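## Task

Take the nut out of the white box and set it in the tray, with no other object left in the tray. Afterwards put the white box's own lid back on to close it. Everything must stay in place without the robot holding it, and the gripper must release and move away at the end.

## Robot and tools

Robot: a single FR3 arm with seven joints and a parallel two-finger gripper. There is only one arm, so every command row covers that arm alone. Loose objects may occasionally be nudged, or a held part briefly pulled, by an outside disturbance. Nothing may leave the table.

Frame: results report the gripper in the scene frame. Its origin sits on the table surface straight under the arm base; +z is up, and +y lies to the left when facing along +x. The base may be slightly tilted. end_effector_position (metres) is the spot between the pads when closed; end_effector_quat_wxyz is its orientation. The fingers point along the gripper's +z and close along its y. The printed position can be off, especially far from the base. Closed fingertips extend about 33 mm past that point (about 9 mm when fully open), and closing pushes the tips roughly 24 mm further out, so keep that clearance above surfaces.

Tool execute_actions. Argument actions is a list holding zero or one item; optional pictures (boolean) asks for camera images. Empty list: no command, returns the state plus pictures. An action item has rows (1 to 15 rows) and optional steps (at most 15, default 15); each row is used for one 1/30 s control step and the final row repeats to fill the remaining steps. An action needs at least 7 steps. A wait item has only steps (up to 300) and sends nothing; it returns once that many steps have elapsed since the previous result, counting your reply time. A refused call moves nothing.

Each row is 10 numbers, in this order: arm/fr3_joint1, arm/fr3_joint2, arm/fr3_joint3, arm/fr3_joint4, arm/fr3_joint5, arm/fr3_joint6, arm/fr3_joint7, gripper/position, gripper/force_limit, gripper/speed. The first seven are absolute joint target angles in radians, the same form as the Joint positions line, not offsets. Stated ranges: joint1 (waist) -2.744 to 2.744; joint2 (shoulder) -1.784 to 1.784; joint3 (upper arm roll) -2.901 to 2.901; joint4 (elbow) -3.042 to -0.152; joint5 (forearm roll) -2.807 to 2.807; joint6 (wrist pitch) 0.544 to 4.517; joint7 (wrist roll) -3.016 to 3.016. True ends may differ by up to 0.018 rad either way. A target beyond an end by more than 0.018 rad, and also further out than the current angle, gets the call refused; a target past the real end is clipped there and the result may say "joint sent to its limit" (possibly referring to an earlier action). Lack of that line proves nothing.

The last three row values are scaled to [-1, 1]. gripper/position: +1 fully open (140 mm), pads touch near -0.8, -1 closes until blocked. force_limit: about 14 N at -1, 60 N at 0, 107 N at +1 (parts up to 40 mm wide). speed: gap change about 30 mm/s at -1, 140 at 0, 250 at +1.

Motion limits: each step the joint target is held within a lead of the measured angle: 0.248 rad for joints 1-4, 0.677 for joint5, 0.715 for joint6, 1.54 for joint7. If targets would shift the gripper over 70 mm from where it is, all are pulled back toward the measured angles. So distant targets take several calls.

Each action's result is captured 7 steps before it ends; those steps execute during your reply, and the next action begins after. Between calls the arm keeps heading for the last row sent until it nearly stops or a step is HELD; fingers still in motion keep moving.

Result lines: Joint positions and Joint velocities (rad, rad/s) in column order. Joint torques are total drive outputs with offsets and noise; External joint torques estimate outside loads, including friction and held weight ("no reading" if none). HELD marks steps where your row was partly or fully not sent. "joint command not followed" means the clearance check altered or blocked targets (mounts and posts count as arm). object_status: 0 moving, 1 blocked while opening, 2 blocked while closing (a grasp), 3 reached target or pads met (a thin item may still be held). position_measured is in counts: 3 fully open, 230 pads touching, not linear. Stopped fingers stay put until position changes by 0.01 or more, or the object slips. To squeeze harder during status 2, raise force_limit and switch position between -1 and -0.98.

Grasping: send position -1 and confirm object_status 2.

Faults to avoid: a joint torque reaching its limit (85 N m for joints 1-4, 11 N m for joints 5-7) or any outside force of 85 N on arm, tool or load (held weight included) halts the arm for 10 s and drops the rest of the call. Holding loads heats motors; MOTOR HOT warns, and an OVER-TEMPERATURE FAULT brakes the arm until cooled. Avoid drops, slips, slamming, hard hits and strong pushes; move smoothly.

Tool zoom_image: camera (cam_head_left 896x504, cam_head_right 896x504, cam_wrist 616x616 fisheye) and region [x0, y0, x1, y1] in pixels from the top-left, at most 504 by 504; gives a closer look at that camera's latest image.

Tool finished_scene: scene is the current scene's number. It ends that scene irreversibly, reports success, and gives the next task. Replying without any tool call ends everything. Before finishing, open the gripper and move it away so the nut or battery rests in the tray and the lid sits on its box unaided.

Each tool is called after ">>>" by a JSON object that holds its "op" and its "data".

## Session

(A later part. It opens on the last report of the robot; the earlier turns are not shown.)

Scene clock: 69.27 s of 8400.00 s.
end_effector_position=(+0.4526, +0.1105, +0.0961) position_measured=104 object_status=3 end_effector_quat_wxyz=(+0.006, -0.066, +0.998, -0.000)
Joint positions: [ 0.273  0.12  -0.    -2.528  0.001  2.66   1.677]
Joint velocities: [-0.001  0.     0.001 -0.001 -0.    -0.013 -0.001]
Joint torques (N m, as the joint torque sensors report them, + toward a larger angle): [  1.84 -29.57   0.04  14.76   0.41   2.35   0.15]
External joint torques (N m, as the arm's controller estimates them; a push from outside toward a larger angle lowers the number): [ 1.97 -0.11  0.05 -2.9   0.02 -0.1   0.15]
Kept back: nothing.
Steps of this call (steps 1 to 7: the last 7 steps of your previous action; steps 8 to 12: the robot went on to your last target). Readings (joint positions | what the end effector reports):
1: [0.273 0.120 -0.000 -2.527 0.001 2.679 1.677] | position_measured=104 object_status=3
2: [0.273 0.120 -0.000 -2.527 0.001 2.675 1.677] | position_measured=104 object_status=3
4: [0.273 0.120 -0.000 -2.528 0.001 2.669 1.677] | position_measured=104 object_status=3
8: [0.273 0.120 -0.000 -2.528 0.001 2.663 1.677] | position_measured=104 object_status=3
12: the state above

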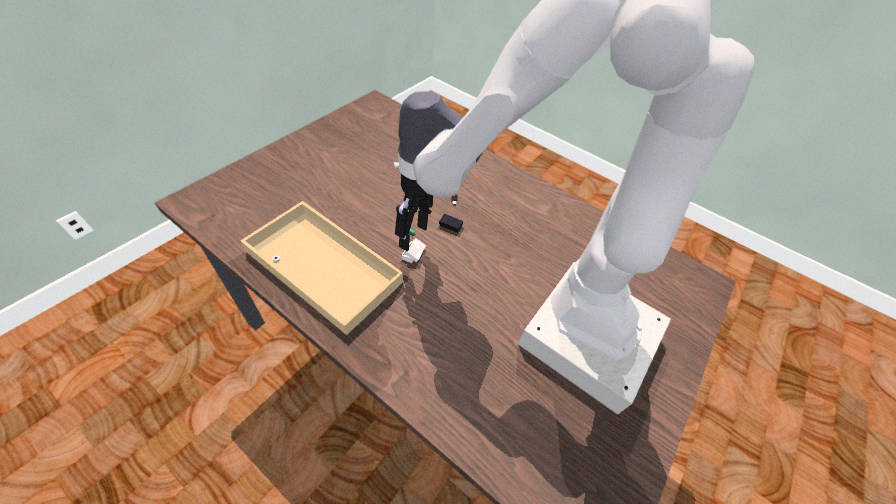

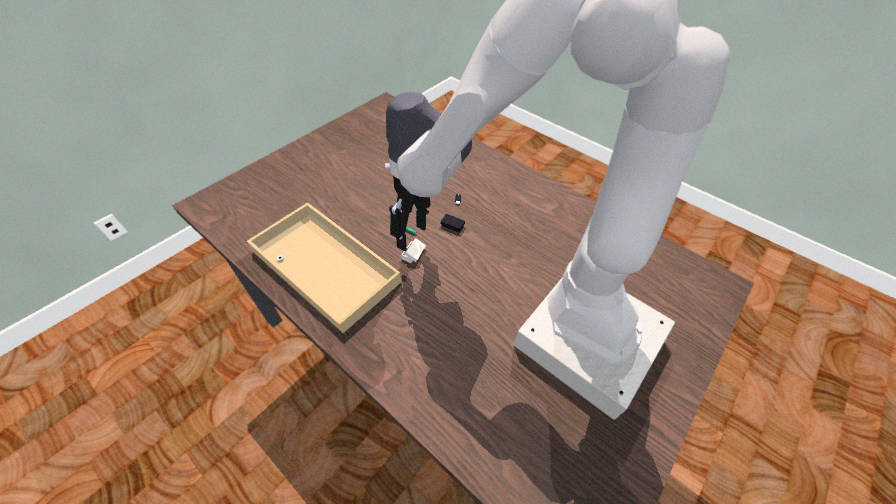

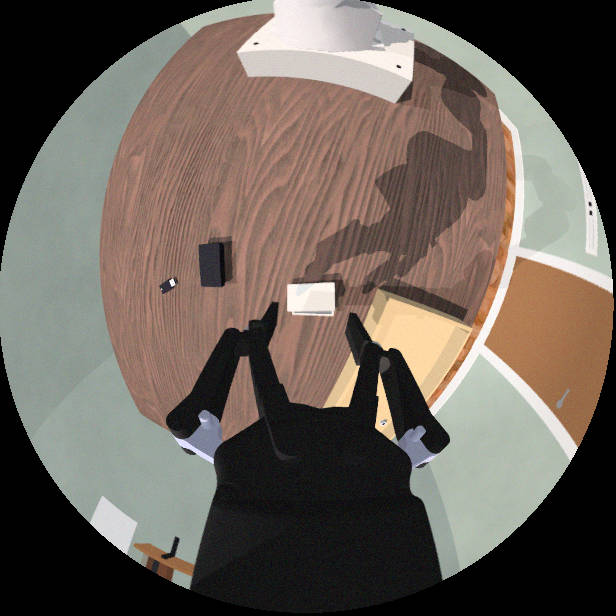

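>>> {"op": "execute_actions", "data": {"actions": [{"rows":[[0.275,0.20,0,-2.533,0,2.735,1.680,0.2,-0.4,0]],"steps":15}]}}

>>> {"op": "execute_actions", "data": {"actions": [{"rows":[[0.275,0.238,0,-2.532,0,2.772,1.680,0.2,-0.4,0]],"steps":15}]}}

>>> {"op": "execute_actions", "data": {"actions": [{"rows":[[0.275,0.238,0,-2.532,0,2.772,1.680,-1,-0.4,-0.3]],"steps":15}]}}

>>> {"op": "execute_actions", "data": {"actions": [{"steps":12}], "pictures": true}}

>>> {"op": "zoom_image", "data": {"camera": "cam_head_left", "region": [375,205,455,285]}}

>>> {"op": "zoom_image", "data": {"camera": "cam_wrist", "region": [255,255,375,375]}}

Scene clock: 70.43 s of 8400.00 s.
end_effector_position=(+0.4410, +0.1076, +0.0627) position_measured=104 object_status=3 end_effector_quat_wxyz=(-0.008, -0.066, +0.998, -0.003)
Joint positions: [ 0.273  0.199 -0.    -2.534  0.001  2.715  1.677]
Joint velocities: [-0.     0.012 -0.001 -0.001 -0.001  0.1    0.   ]
Joint torques (N m, as the joint torque sensors report them, + toward a larger angle): [  1.94 -30.37  -0.09  15.17   0.29   2.92   0.07]
External joint torques (N m, as the arm's controller estimates them; a push from outside toward a larger angle lowers the number): [ 2.07  1.56 -0.16 -1.96 -0.04  0.44  0.07]
Steps of this call (steps 1 to 27: the robot went on to your last target; steps 28 to 35: the first 8 steps of this action). Readings (joint positions | what the end effector reports):
28: [0.273 0.130 -0.000 -2.526 0.001 2.670 1.677] | position_measured=104 object_status=3
29: [0.273 0.150 -0.000 -2.525 0.001 2.683 1.677] | position_measured=104 object_status=3
31: [0.273 0.181 -0.000 -2.530 0.001 2.698 1.677] | position_measured=104 object_status=3
35: the state above

Scene clock: 70.93 s of 8400.00 s.
end_effector_position=(+0.4435, +0.1081, +0.0501) position_measured=104 object_status=3 end_effector_quat_wxyz=(-0.003, -0.066, +0.998, -0.002)
Joint positions: [ 0.273  0.237 -0.    -2.532  0.001  2.76   1.677]
Joint velocities: [ 0.001  0.006  0.001 -0.    -0.     0.055 -0.001]
Joint torques (N m, as the joint torque sensors report them, + toward a larger angle): [  2.17 -31.05   0.14  14.81   0.32   3.04   0.1 ]
External joint torques (N m, as the arm's controller estimates them; a push from outside toward a larger angle lowers the number): [ 2.18  0.65 -0.07 -1.1   0.02  0.61  0.1 ]
Steps of this call (steps 1 to 7: the last 7 steps of your previous action; steps 8 to 15: the first 8 steps of this action). Readings (joint positions | what the end effector reports):
8: [0.273 0.204 -0.000 -2.532 0.001 2.735 1.677] | position_measured=104 object_status=3
9: [0.273 0.213 -0.000 -2.531 0.001 2.742 1.677] | position_measured=104 object_status=3
11: [0.273 0.228 -0.000 -2.532 0.001 2.751 1.677] | position_measured=104 object_status=3
15: the state above

Scene clock: 71.43 s of 8400.00 s.
end_effector_position=(+0.4470, +0.1094, +0.0516) position_measured=140 object_status=0 end_effector_quat_wxyz=(+0.002, -0.067, +0.998, -0.001)
Joint positions: [ 0.273  0.235 -0.    -2.532  0.001  2.77   1.677]
Joint velocities: [ 0.    -0.    -0.     0.001  0.001  0.005 -0.   ]
Joint torques (N m, as the joint torque sensors report them, + toward a larger angle): [  1.62 -30.02  -0.33  14.3    0.27   2.53   0.16]
External joint torques (N m, as the arm's controller estimates them; a push from outside toward a larger angle lowers the number): [ 1.99  0.2  -0.09 -0.58 -0.07  0.23  0.16]
Steps of this call (steps 1 to 7: the last 7 steps of your previous action; steps 8 to 15: the first 8 steps of this action). Readings (joint positions | what the end effector reports):
8: [0.273 0.237 -0.000 -2.532 0.001 2.768 1.677] | position_measured=104 object_status=0
9: [0.273 0.237 -0.000 -2.532 0.001 2.768 1.677] | position_measured=108 object_status=0
11: [0.273 0.237 -0.000 -2.532 0.001 2.769 1.677] | position_measured=120 object_status=0
15: the state above

Scene clock: 71.83 s of 8400.00 s.
end_effector_position=(+0.4470, +0.1094, +0.0516) position_measured=141 object_status=2 end_effector_quat_wxyz=(+0.002, -0.067, +0.998, -0.001)
Joint positions: [ 0.273  0.235 -0.    -2.532  0.001  2.77   1.677]
Joint velocities: [ 0.001 -0.002  0.     0.001  0.    -0.001  0.001]
Joint torques (N m, as the joint torque sensors report them, + toward a larger angle): [  1.86 -29.09   0.16  14.56   0.25   2.8    0.05]
External joint torques (N m, as the arm's controller estimates them; a push from outside toward a larger angle lowers the number): [ 1.91  2.21 -0.01 -1.12 -0.06  0.37  0.05]
Kept back: nothing.
Steps of this call (steps 1 to 7: the last 7 steps of your previous action; steps 8 to 12: the robot went on to your last target). Readings (joint positions | what the end effector reports):
1: [0.273 0.235 -0.000 -2.532 0.001 2.770 1.677] | position_measured=141 object_status=0
2: [0.273 0.235 -0.000 -2.532 0.001 2.770 1.677] | position_measured=141 object_status=0
4: [0.273 0.235 -0.000 -2.532 0.001 2.770 1.677] | position_measured=141 object_status=0
8: [0.273 0.235 -0.000 -2.532 0.001 2.770 1.677] | position_measured=141 object_status=2
12: the state above

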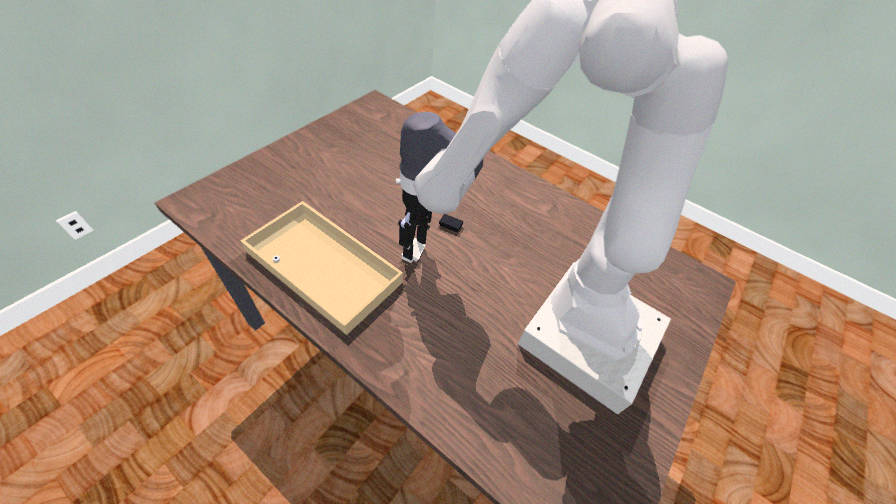

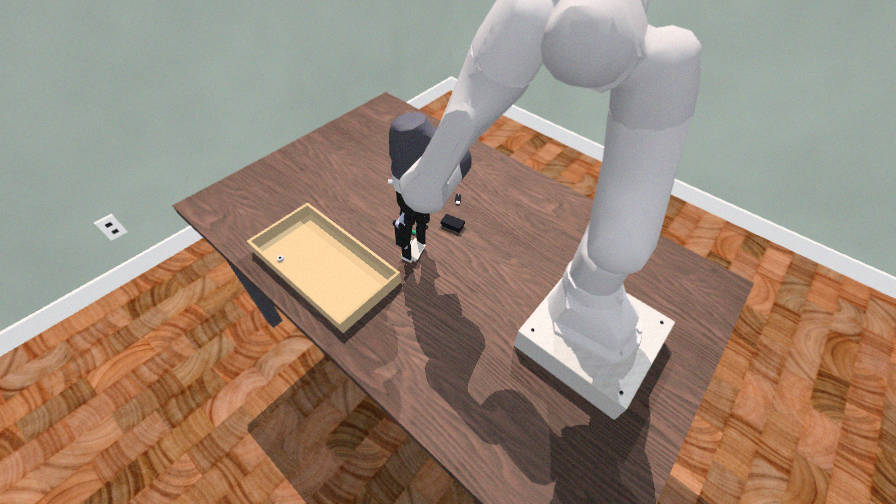

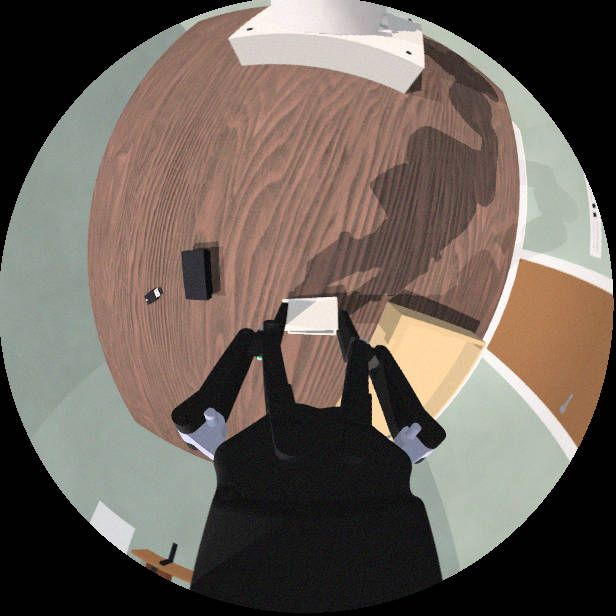

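Region (375, 205, 455, 285) of cam_head_left's 896x504 image, scaled by 6.300, with more detail than that image has.

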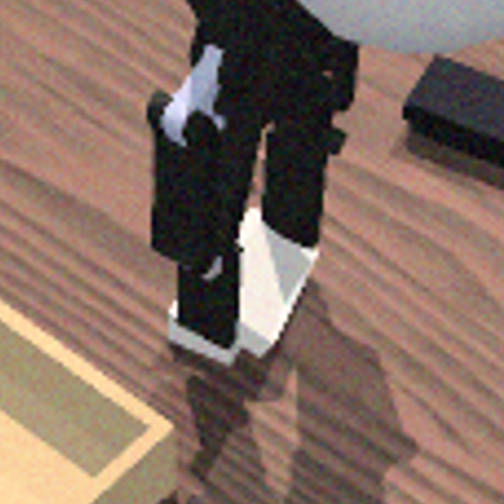

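Region (255, 255, 375, 375) of cam_wrist's 616x616 image, scaled by 4.200, with more detail than that image has.

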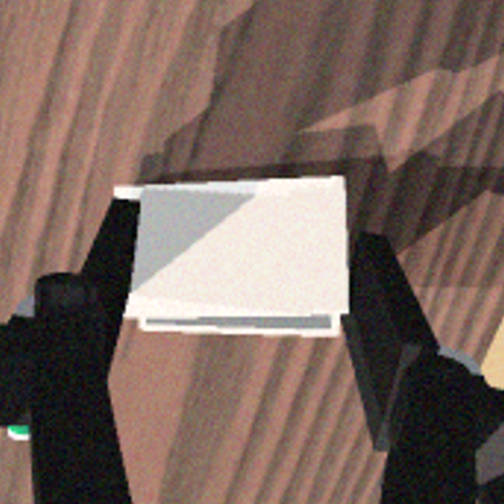

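>>> {"op": "execute_actions", "data": {"actions": [{"rows":[[0.275,0.237,0,-2.532,0,2.77,1.680,0.1,-0.4,0]],"steps":15}]}}

>>> {"op": "execute_actions", "data": {"actions": [{"rows":[[0.275,0.17,0,-2.533,0,2.705,1.680,0.1,-0.4,0]],"steps":15}]}}

>>> {"op": "execute_actions", "data": {"actions": [{"steps":15}], "pictures": true}}

>>> {"op": "zoom_image", "data": {"camera": "cam_head_left", "region": [375,205,455,285]}}

>>> {"op": "zoom_image", "data": {"camera": "cam_wrist", "region": [255,255,375,375]}}

Scene clock: 72.53 s of 8400.00 s.
end_effector_position=(+0.4470, +0.1094, +0.0516) position_measured=117 object_status=0 end_effector_quat_wxyz=(+0.002, -0.067, +0.998, -0.001)
Joint positions: [ 0.273  0.235 -0.    -2.532  0.001  2.77   1.677]
Joint velocities: [-0.002  0.001 -0.     0.001 -0.    -0.     0.001]
Joint torques (N m, as the joint torque sensors report them, + toward a larger angle): [  1.74 -29.62  -0.45  15.29   0.26   2.48   0.07]
External joint torques (N m, as the arm's controller estimates them; a push from outside toward a larger angle lowers the number): [ 1.91  1.53 -0.52 -0.36 -0.05  0.05  0.07]
Steps of this call (steps 1 to 13: the robot went on to your last target; steps 14 to 21: the first 8 steps of this action). Readings (joint positions | what the end effector reports):
14: [0.273 0.235 -0.000 -2.532 0.001 2.770 1.677] | position_measured=141 object_status=0
15: [0.273 0.235 -0.000 -2.532 0.001 2.770 1.677] | position_measured=141 object_status=0
17: [0.273 0.235 -0.000 -2.532 0.001 2.770 1.677] | position_measured=120 object_status=0
21: the state above

Scene clock: 73.03 s of 8400.00 s.
end_effector_position=(+0.4532, +0.1110, +0.0768) position_measured=117 object_status=3 end_effector_quat_wxyz=(+0.010, -0.067, +0.998, +0.000)
Joint positions: [ 0.273  0.171 -0.    -2.532  0.001  2.722  1.677]
Joint velocities: [ 0.    -0.011  0.    -0.001 -0.001 -0.083  0.001]
Joint torques (N m, as the joint torque sensors report them, + toward a larger angle): [  1.7  -29.84  -0.03  15.12   0.24   2.11   0.11]
External joint torques (N m, as the arm's controller estimates them; a push from outside toward a larger angle lowers the number): [ 1.76 -0.47 -0.14 -1.   -0.11 -0.28  0.11]
Steps of this call (steps 1 to 7: the last 7 steps of your previous action; steps 8 to 15: the first 8 steps of this action). Readings (joint positions | what the end effector reports):
8: [0.273 0.227 -0.000 -2.534 0.001 2.760 1.677] | position_measured=117 object_status=3
9: [0.273 0.211 -0.000 -2.536 0.001 2.749 1.677] | position_measured=117 object_status=3
11: [0.273 0.185 -0.000 -2.534 0.001 2.736 1.677] | position_measured=117 object_status=3
15: the state above

Scene clock: 73.53 s of 8400.00 s.
end_effector_position=(+0.4491, +0.1100, +0.0756) position_measured=117 object_status=3 end_effector_quat_wxyz=(+0.003, -0.067, +0.998, -0.001)
Joint positions: [ 0.273  0.171 -0.    -2.532  0.001  2.708  1.677]
Joint velocities: [ 0.001 -0.001 -0.    -0.001 -0.    -0.004  0.001]
Joint torques (N m, as the joint torque sensors report them, + toward a larger angle): [  1.98 -30.2    0.16  15.53   0.32   2.22   0.05]
External joint torques (N m, as the arm's controller estimates them; a push from outside toward a larger angle lowers the number): [ 2.09 -0.05  0.11 -1.14 -0.04 -0.2   0.05]
Kept back: nothing.
Steps of this call (steps 1 to 7: the last 7 steps of your previous action; steps 8 to 15: the robot went on to your last target). Readings (joint positions | what the end effector reports):
1: [0.273 0.171 -0.000 -2.532 0.001 2.719 1.677] | position_measured=117 object_status=3
2: [0.273 0.171 -0.000 -2.532 0.001 2.717 1.677] | position_measured=117 object_status=3
4: [0.273 0.171 -0.000 -2.532 0.001 2.714 1.677] | position_measured=117 object_status=3
8: [0.273 0.171 -0.000 -2.532 0.001 2.710 1.677] | position_measured=117 object_status=3
15: the state above

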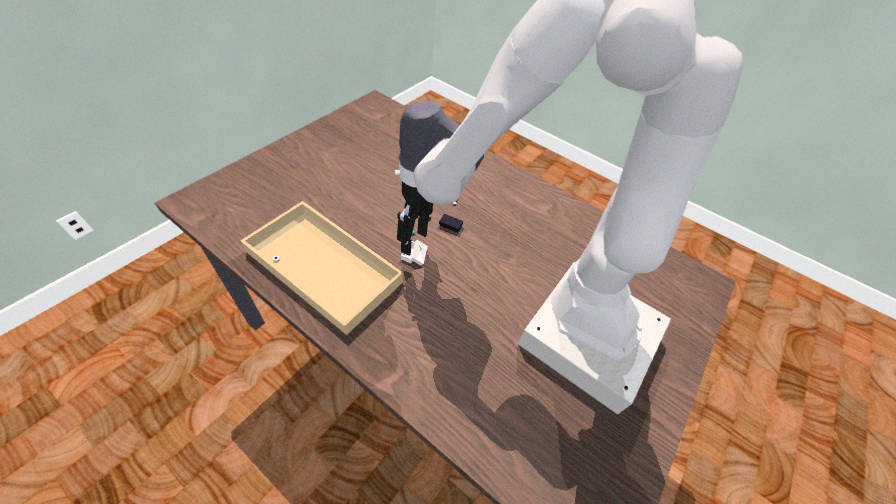

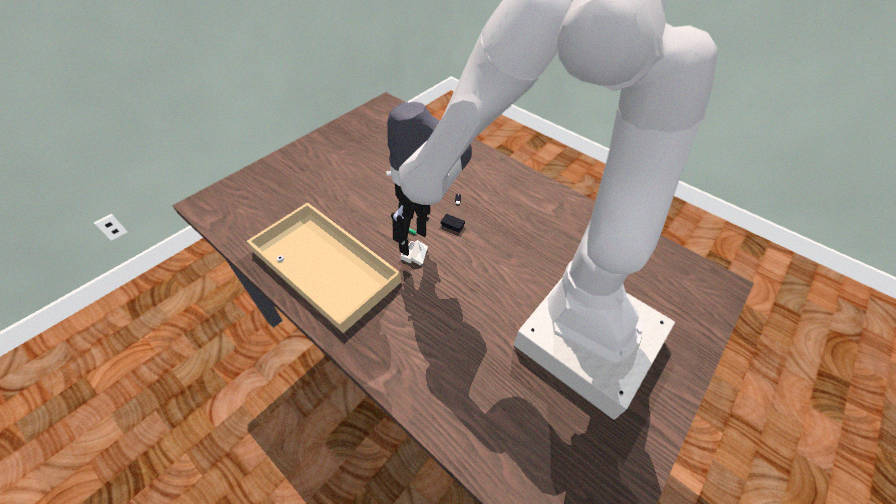

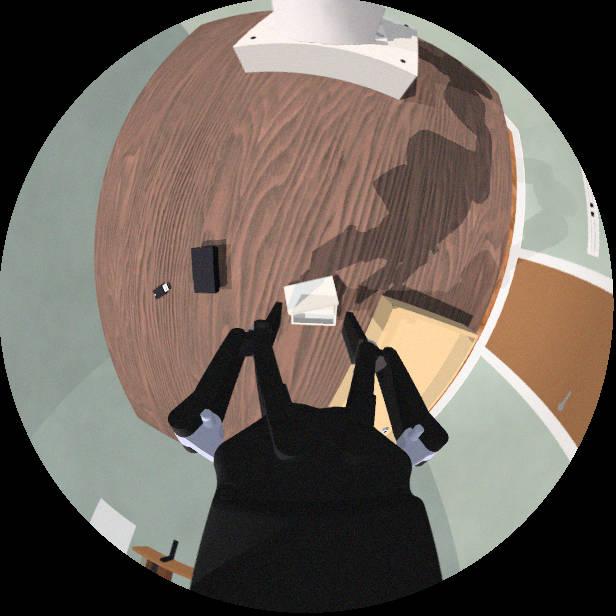

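Region (375, 205, 455, 285) of cam_head_left's 896x504 image, scaled by 6.300, with more detail than that image has.

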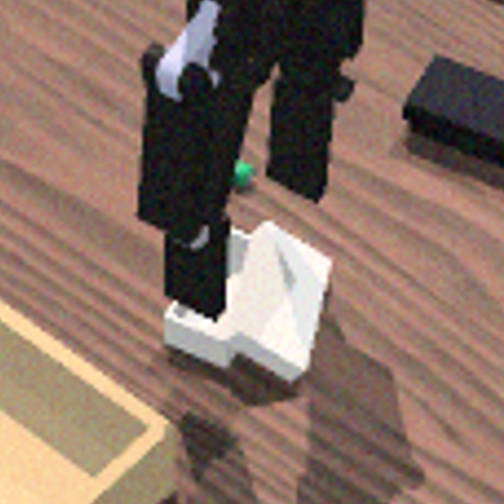

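Region (255, 255, 375, 375) of cam_wrist's 616x616 image, scaled by 4.200, with more detail than that image has.

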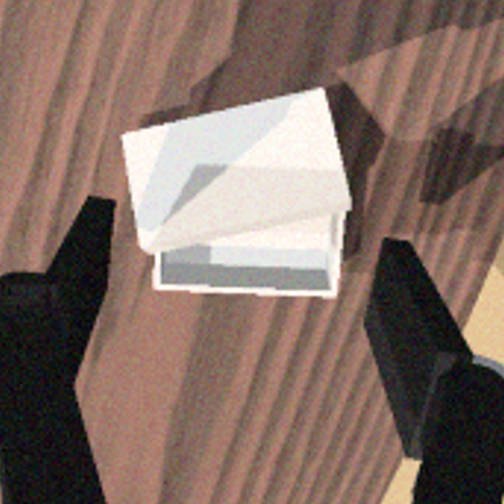

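>>> {"op": "execute_actions", "data": {"actions": [{"rows":[[0.271,0.136,0,-2.589,0,2.728,1.447,0.2,-0.4,0]],"steps":15}]}}

>>> {"op": "execute_actions", "data": {"actions": [{"rows":[[0.271,0.17,0,-2.589,0,2.765,1.447,0.2,-0.4,0]],"steps":15}]}}

>>> {"op": "execute_actions", "data": {"actions": [{"steps":15}], "pictures": true}}

>>> {"op": "zoom_image", "data": {"camera": "cam_wrist", "region": [255,255,375,375]}}

Scene clock: 74.93 s of 8400.00 s.
end_effector_position=(+0.4308, +0.1055, +0.0740) position_measured=104 object_status=0 end_effector_quat_wxyz=(-0.001, -0.131, +0.991, -0.002)
Joint positions: [ 0.273  0.139 -0.    -2.585  0.001  2.721  1.547]
Joint velocities: [-0.001 -0.016  0.001 -0.022  0.     0.023 -0.32 ]
Joint torques (N m, as the joint torque sensors report them, + toward a larger angle): [ -0.49 -30.51  -0.44  14.68   0.34   2.88  -0.27]
External joint torques (N m, as the arm's controller estimates them; a push from outside toward a larger angle lowers the number): [-0.39 -1.68 -0.48 -2.03 -0.01  0.42 -0.27]
Steps of this call (steps 1 to 15: the robot went on to your last target; steps 16 to 34: nothing new was sent; steps 35 to 42: the first 8 steps of this action). Readings (joint positions | what the end effector reports):
35: [0.273 0.164 -0.000 -2.542 0.001 2.712 1.658] | position_measured=117 object_status=0
36: [0.273 0.154 -0.000 -2.558 0.001 2.714 1.637] | position_measured=111 object_status=0
38: [0.273 0.144 -0.000 -2.575 0.001 2.717 1.600] | position_measured=104 object_status=0
42: the state above

Scene clock: 75.43 s of 8400.00 s.
end_effector_position=(+0.4294, +0.1051, +0.0630) position_measured=104 object_status=3 end_effector_quat_wxyz=(-0.001, -0.170, +0.985, -0.002)
Joint positions: [ 0.273  0.169 -0.    -2.588  0.001  2.754  1.469]
Joint velocities: [ 0.001  0.007 -0.001 -0.001  0.001  0.049 -0.061]
Joint torques (N m, as the joint torque sensors report them, + toward a larger angle): [  0.01 -29.26   0.19  13.65   0.28   2.89  -0.35]
External joint torques (N m, as the arm's controller estimates them; a push from outside toward a larger angle lowers the number): [ 0.12  0.26  0.13 -2.37 -0.03  0.46 -0.35]
Steps of this call (steps 1 to 7: the last 7 steps of your previous action; steps 8 to 15: the first 8 steps of this action). Readings (joint positions | what the end effector reports):
8: [0.273 0.141 -0.000 -2.586 0.001 2.731 1.490] | position_measured=104 object_status=3
9: [0.273 0.149 -0.000 -2.586 0.001 2.737 1.486] | position_measured=104 object_status=3
11: [0.273 0.162 -0.000 -2.587 0.001 2.745 1.479] | position_measured=104 object_status=3
15: the state above

Scene clock: 75.93 s of 8400.00 s.
end_effector_position=(+0.4319, +0.1057, +0.0637) position_measured=104 object_status=3 end_effector_quat_wxyz=(+0.003, -0.177, +0.984, -0.001)
Joint positions: [ 0.273  0.169 -0.    -2.588  0.001  2.762  1.454]
Joint velocities: [ 0.     0.     0.001  0.     0.     0.003 -0.011]
Joint torques (N m, as the joint torque sensors report them, + toward a larger angle): [ -0.67 -27.55  -0.33  14.98   0.21   2.97  -0.24]
External joint torques (N m, as the arm's controller estimates them; a push from outside toward a larger angle lowers the number): [-0.59  1.68 -0.41 -0.84 -0.1   0.53 -0.24]
Kept back: nothing.
Steps of this call (steps 1 to 7: the last 7 steps of your previous action; steps 8 to 15: the robot went on to your last target). Readings (joint positions | what the end effector reports):
1: [0.273 0.169 -0.000 -2.588 0.001 2.756 1.467] | position_measured=104 object_status=3
2: [0.273 0.169 -0.000 -2.588 0.001 2.757 1.465] | position_measured=104 object_status=3
4: [0.273 0.169 -0.000 -2.588 0.001 2.759 1.462] | position_measured=104 object_status=3
8: [0.273 0.169 -0.000 -2.588 0.001 2.761 1.458] | position_measured=104 object_status=3
15: the state above

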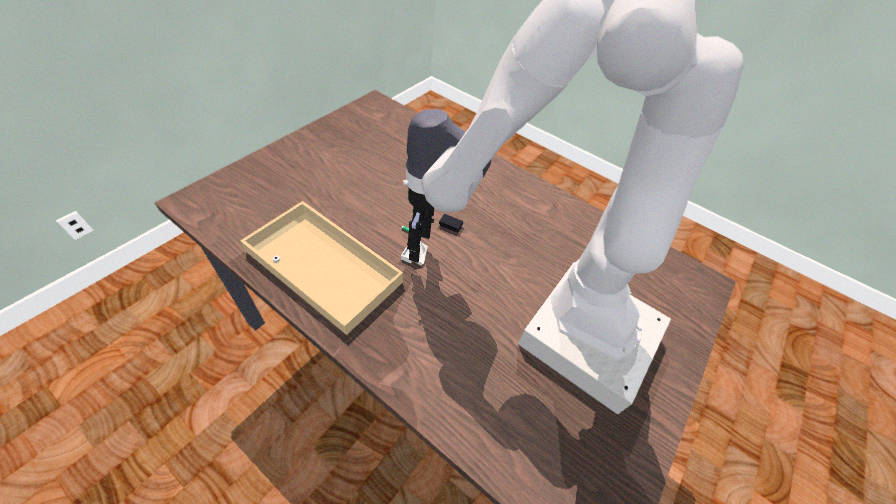

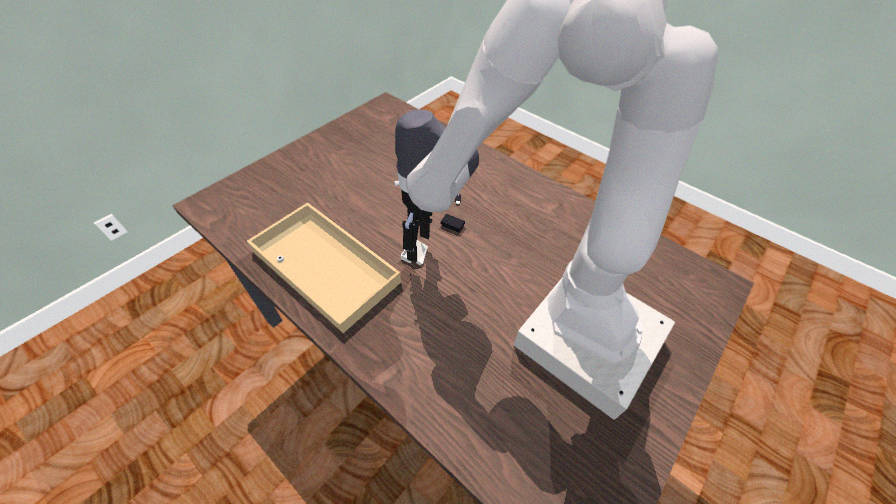

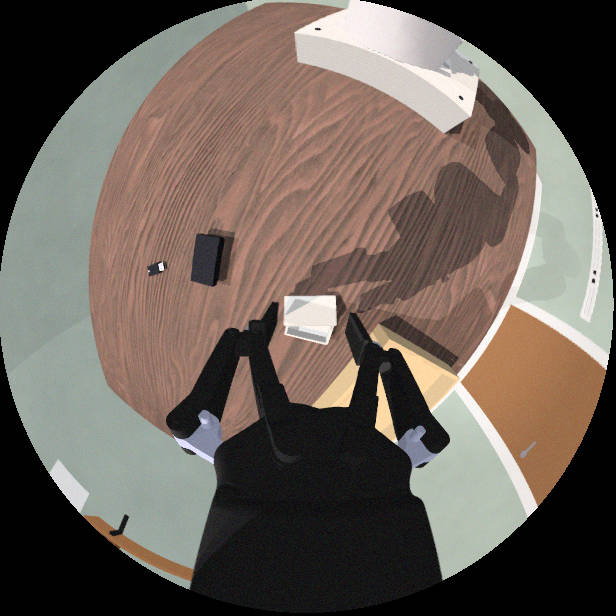

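Region (255, 255, 375, 375) of cam_wrist's 616x616 image, scaled by 4.200, with more detail than that image has.

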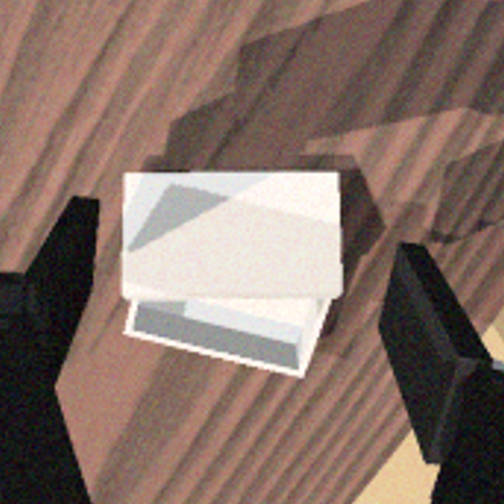

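>>> {"op": "execute_actions", "data": {"actions": [{"rows":[[0.268,0.163,0,-2.602,0,2.775,1.447,0.2,-0.4,0],[0.268,0.163,0,-2.602,0,2.78,1.447,0.2,-0.4,0],[0.268,0.17,0,-2.602,0,2.785,1.447,0.2,-0.4,0],[0.268,0.18,0,-2.602,0,2.79,1.447,0.2,-0.4,0],[0.268,0.194,0,-2.602,0,2.797,1.447,0.2,-0.4,0]],"steps":15}]}}

>>> {"op": "execute_actions", "data": {"actions": [{"rows":[[0.268,0.194,0,-2.602,0,2.797,1.447,-1,-0.4,-0.3]],"steps":15}]}}

>>> {"op": "execute_actions", "data": {"actions": [{"steps":20}], "pictures": true}}

>>> {"op": "zoom_image", "data": {"camera": "cam_wrist", "region": [255,255,375,375]}}

>>> {"op": "zoom_image", "data": {"camera": "cam_head_left", "region": [375,205,455,285]}}

Scene clock: 76.67 s of 8400.00 s.
end_effector_position=(+0.4250, +0.1029, +0.0533) position_measured=104 object_status=3 end_effector_quat_wxyz=(-0.001, -0.178, +0.984, -0.002)
Joint positions: [ 0.271  0.188 -0.    -2.6    0.001  2.784  1.451]
Joint velocities: [-0.002  0.092  0.002 -0.028  0.001  0.05  -0.001]
Joint torques (N m, as the joint torque sensors report them, + toward a larger angle): [ -0.81 -30.51  -0.32  14.31   0.2    3.14  -0.16]
External joint torques (N m, as the arm's controller estimates them; a push from outside toward a larger angle lowers the number): [-0.79  1.02 -0.5  -2.32 -0.08  0.47 -0.16]
Steps of this call (steps 1 to 14: the robot went on to your last target; steps 15 to 22: the first 8 steps of this action). Readings (joint positions | what the end effector reports):
15: [0.273 0.168 -0.000 -2.590 0.001 2.764 1.451] | position_measured=104 object_status=3
16: [0.272 0.166 -0.000 -2.594 0.001 2.766 1.451] | position_measured=104 object_status=3
18: [0.271 0.168 -0.000 -2.597 0.001 2.772 1.451] | position_measured=104 object_status=3
22: the state above

Scene clock: 77.17 s of 8400.00 s.
end_effector_position=(+0.4259, +0.1031, +0.0520) position_measured=143 object_status=0 end_effector_quat_wxyz=(+0.001, -0.178, +0.984, -0.001)
Joint positions: [ 0.271  0.193 -0.    -2.601  0.001  2.794  1.45 ]
Joint velocities: [ 0.    -0.     0.001 -0.001  0.     0.003 -0.001]
Joint torques (N m, as the joint torque sensors report them, + toward a larger angle): [ -1.38 -28.03  -0.38  12.95   0.32   2.81  -0.24]
External joint torques (N m, as the arm's controller estimates them; a push from outside toward a larger angle lowers the number): [-1.28  1.45 -0.47 -2.29  0.04  0.37 -0.24]
Steps of this call (steps 1 to 7: the last 7 steps of your previous action; steps 8 to 15: the first 8 steps of this action). Readings (joint positions | what the end effector reports):
8: [0.271 0.193 -0.000 -2.601 0.001 2.792 1.450] | position_measured=104 object_status=0
9: [0.271 0.193 -0.000 -2.601 0.001 2.793 1.450] | position_measured=108 object_status=0
11: [0.271 0.193 -0.000 -2.601 0.001 2.793 1.450] | position_measured=120 object_status=0
15: the state above

Scene clock: 77.83 s of 8400.00 s.
end_effector_position=(+0.4277, +0.1036, +0.0535) position_measured=221 object_status=2 end_effector_quat_wxyz=(+0.004, -0.178, +0.984, -0.001)
Joint positions: [ 0.271  0.19   0.    -2.601  0.001  2.797  1.45 ]
Joint velocities: [0.    0.002 0.    0.002 0.001 0.001 0.001]
Joint torques (N m, as the joint torque sensors report them, + toward a larger angle): [ -1.4  -26.24  -0.69  13.55   0.23   2.58  -0.3 ]
External joint torques (N m, as the arm's controller estimates them; a push from outside toward a larger angle lowers the number): [-1.34  3.03 -0.82 -1.69 -0.05  0.15 -0.3 ]
Kept back: nothing.
Steps of this call (steps 1 to 7: the last 7 steps of your previous action; steps 8 to 15: the robot went on to your last target; steps 16 to 20: nothing new was sent). Readings (joint positions | what the end effector reports):
1: [0.271 0.193 -0.000 -2.601 0.001 2.794 1.450] | position_measured=148 object_status=0
2: [0.271 0.193 -0.000 -2.601 0.001 2.794 1.450] | position_measured=154 object_status=0
4: [0.271 0.193 -0.000 -2.601 0.001 2.794 1.450] | position_measured=166 object_status=0
8: [0.271 0.192 -0.000 -2.601 0.001 2.796 1.450] | position_measured=189 object_status=0
20: the state above
The arm was judged still, so your last target was given up. Only a new action makes it travel on or press farther. Fingers that are still opening or closing keep moving.

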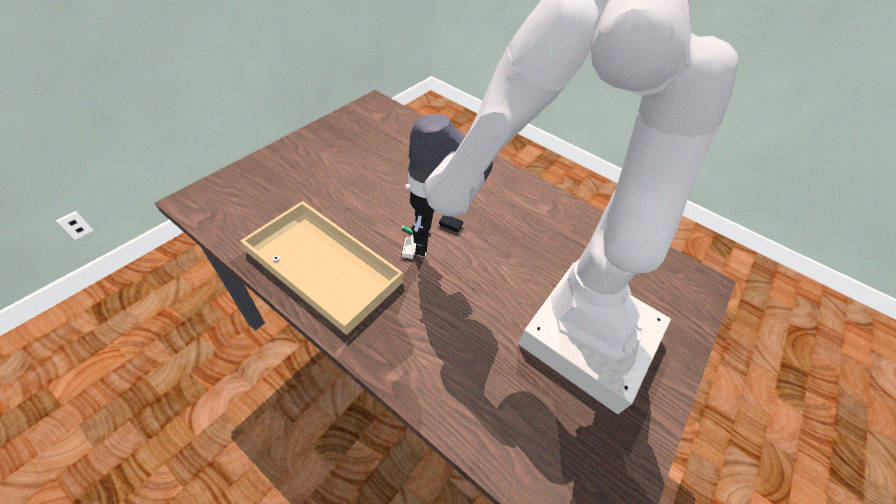

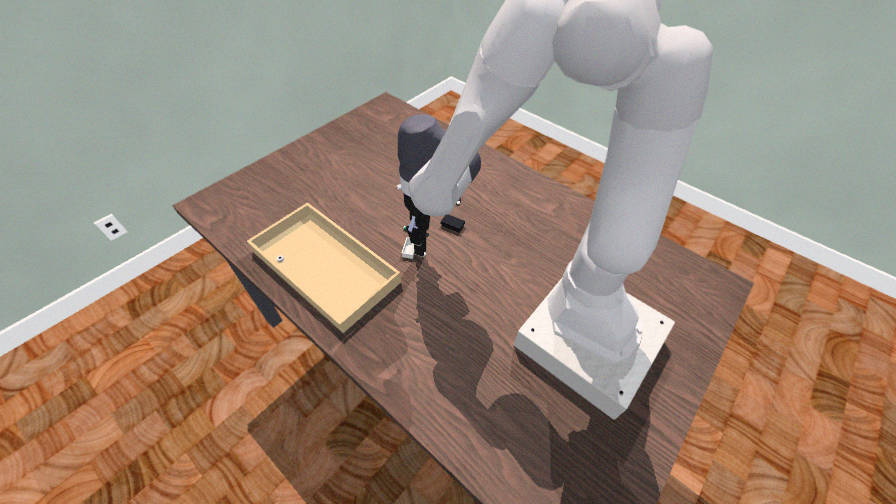

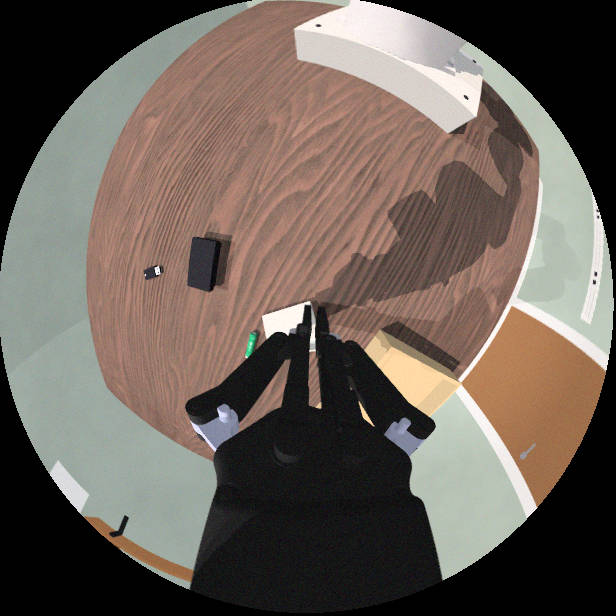

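Region (255, 255, 375, 375) of cam_wrist's 616x616 image, scaled by 4.200, with more detail than that image has.

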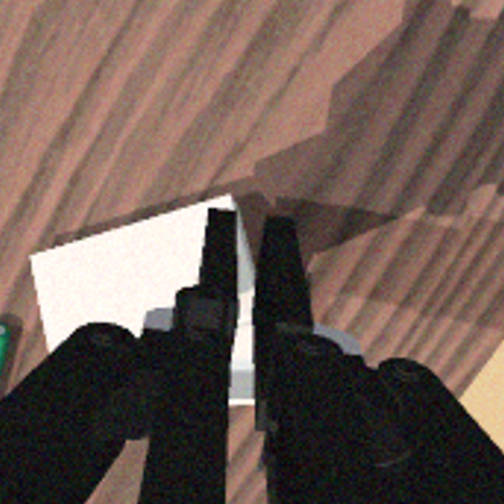

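Region (375, 205, 455, 285) of cam_head_left's 896x504 image, scaled by 6.300, with more detail than that image has.

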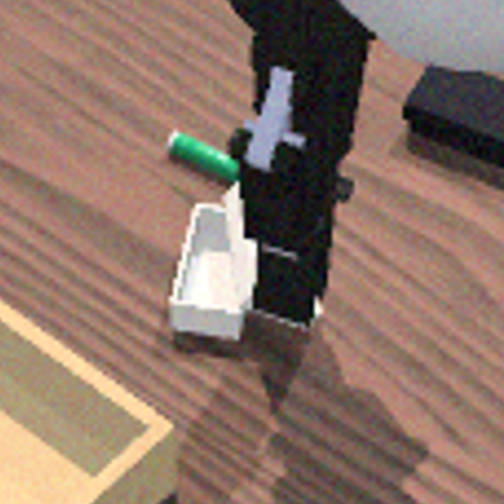

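>>> {"op": "execute_actions", "data": {"actions": [{"rows":[[0.268,0.17,0,-2.602,0,2.775,1.447,-1,-0.4,0],[0.268,0.15,0,-2.602,0,2.755,1.447,-1,-0.4,0],[0.268,0.13,0,-2.602,0,2.735,1.447,0.3,-0.4,0.5],[0.268,0.09,0,-2.602,0,2.695,1.447,0.3,-0.4,0.5]],"steps":15}]}}

>>> {"op": "execute_actions", "data": {"actions": [{"steps":20}], "pictures": true}}

>>> {"op": "zoom_image", "data": {"camera": "cam_wrist", "region": [245,245,385,385]}}

>>> {"op": "zoom_image", "data": {"camera": "cam_head_left", "region": [375,205,455,285]}}

Scene clock: 78.40 s of 8400.00 s.
end_effector_position=(+0.4380, +0.1061, +0.0890) position_measured=178 object_status=0 end_effector_quat_wxyz=(+0.017, -0.178, +0.984, -0.000)
Joint positions: [ 0.27   0.096  0.    -2.6    0.001  2.73   1.45 ]
Joint velocities: [ 0.001 -0.146  0.     0.005 -0.001 -0.172 -0.001]
Joint torques (N m, as the joint torque sensors report them, + toward a larger angle): [ -0.12 -24.04  -0.47  14.96   0.35   1.62  -0.23]
External joint torques (N m, as the arm's controller estimates them; a push from outside toward a larger angle lowers the number): [-0.11 -0.79 -0.55  0.87  0.01 -0.35 -0.23]
Steps of this call (steps 1 to 9: nothing new was sent; steps 10 to 17: the first 8 steps of this action). Readings (joint positions | what the end effector reports):
10: [0.271 0.187 0.000 -2.601 0.001 2.794 1.450] | position_measured=221 object_status=2
11: [0.271 0.179 0.000 -2.602 0.001 2.787 1.450] | position_measured=224 object_status=0
13: [0.270 0.149 0.000 -2.603 0.001 2.765 1.450] | position_measured=229 object_status=0
17: the state above

Scene clock: 79.07 s of 8400.00 s.
end_effector_position=(+0.4299, +0.1042, +0.0883) position_measured=91 object_status=3 end_effector_quat_wxyz=(+0.004, -0.178, +0.984, -0.001)
Joint positions: [ 0.27   0.091  0.    -2.6    0.001  2.698  1.45 ]
Joint velocities: [ 0.001  0.001 -0.     0.001 -0.    -0.003 -0.   ]
Joint torques (N m, as the joint torque sensors report them, + toward a larger angle): [ -0.92 -27.62  -0.32  14.87   0.39   2.05  -0.22]
External joint torques (N m, as the arm's controller estimates them; a push from outside toward a larger angle lowers the number): [-0.88  0.13 -0.35 -2.03  0.03 -0.38 -0.22]
Kept back: nothing.
Steps of this call (steps 1 to 7: the last 7 steps of your previous action; steps 8 to 20: the robot went on to your last target). Readings (joint positions | what the end effector reports):
1: [0.270 0.093 0.000 -2.600 0.001 2.724 1.450] | position_measured=168 object_status=0
2: [0.270 0.092 0.000 -2.600 0.001 2.720 1.450] | position_measured=157 object_status=0
4: [0.270 0.091 0.000 -2.600 0.001 2.712 1.450] | position_measured=136 object_status=0
8: [0.270 0.091 0.000 -2.600 0.001 2.704 1.450] | position_measured=94 object_status=0
20: the state above

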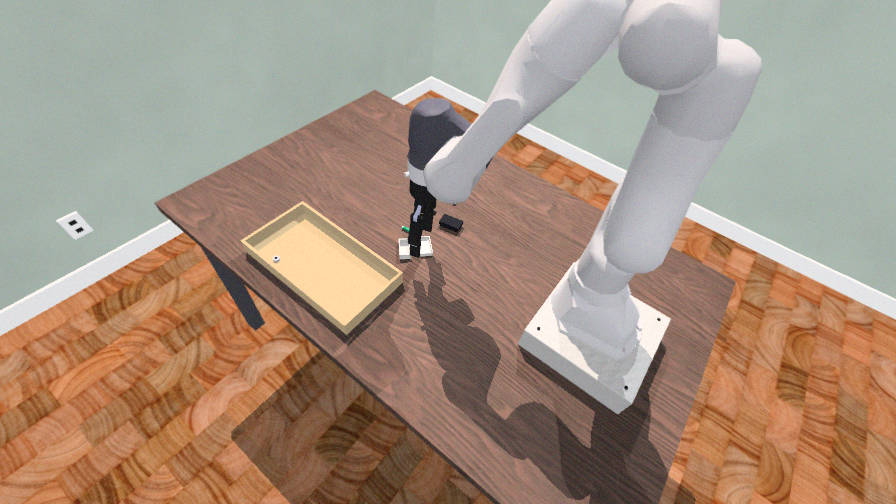

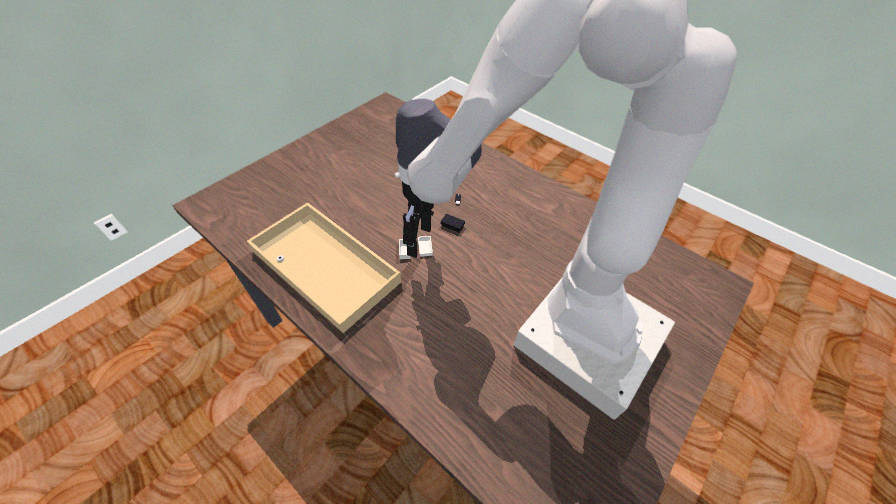

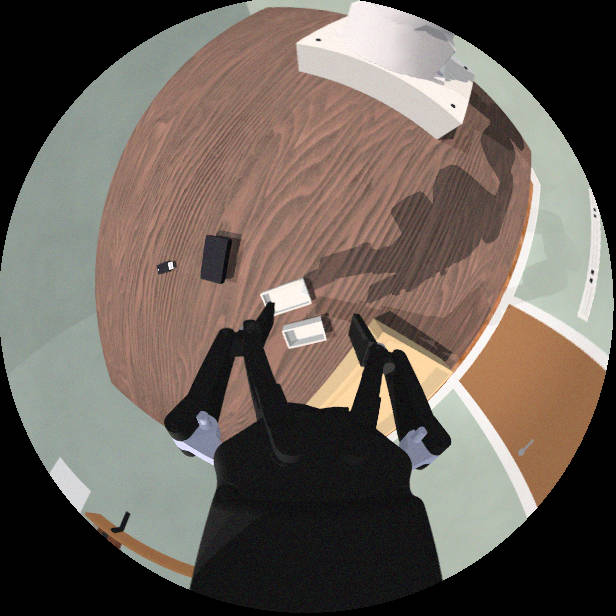

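Region (245, 245, 385, 385) of cam_wrist's 616x616 image, scaled by 3.600, with more detail than that image has.

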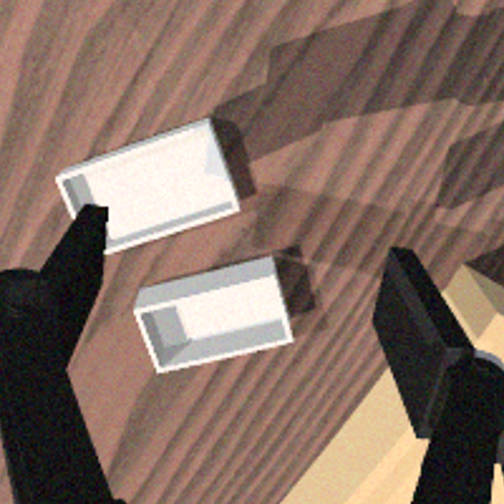

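Region (375, 205, 455, 285) of cam_head_left's 896x504 image, scaled by 6.300, with more detail than that image has.

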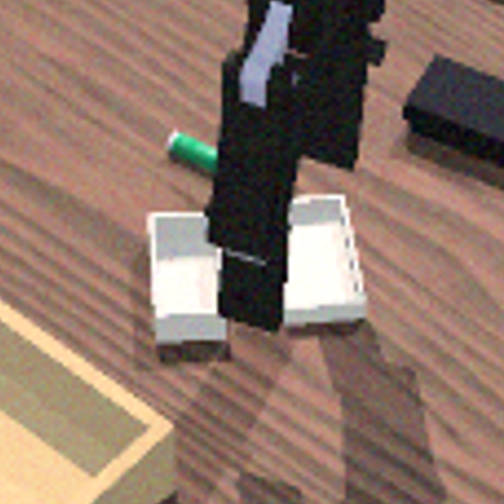

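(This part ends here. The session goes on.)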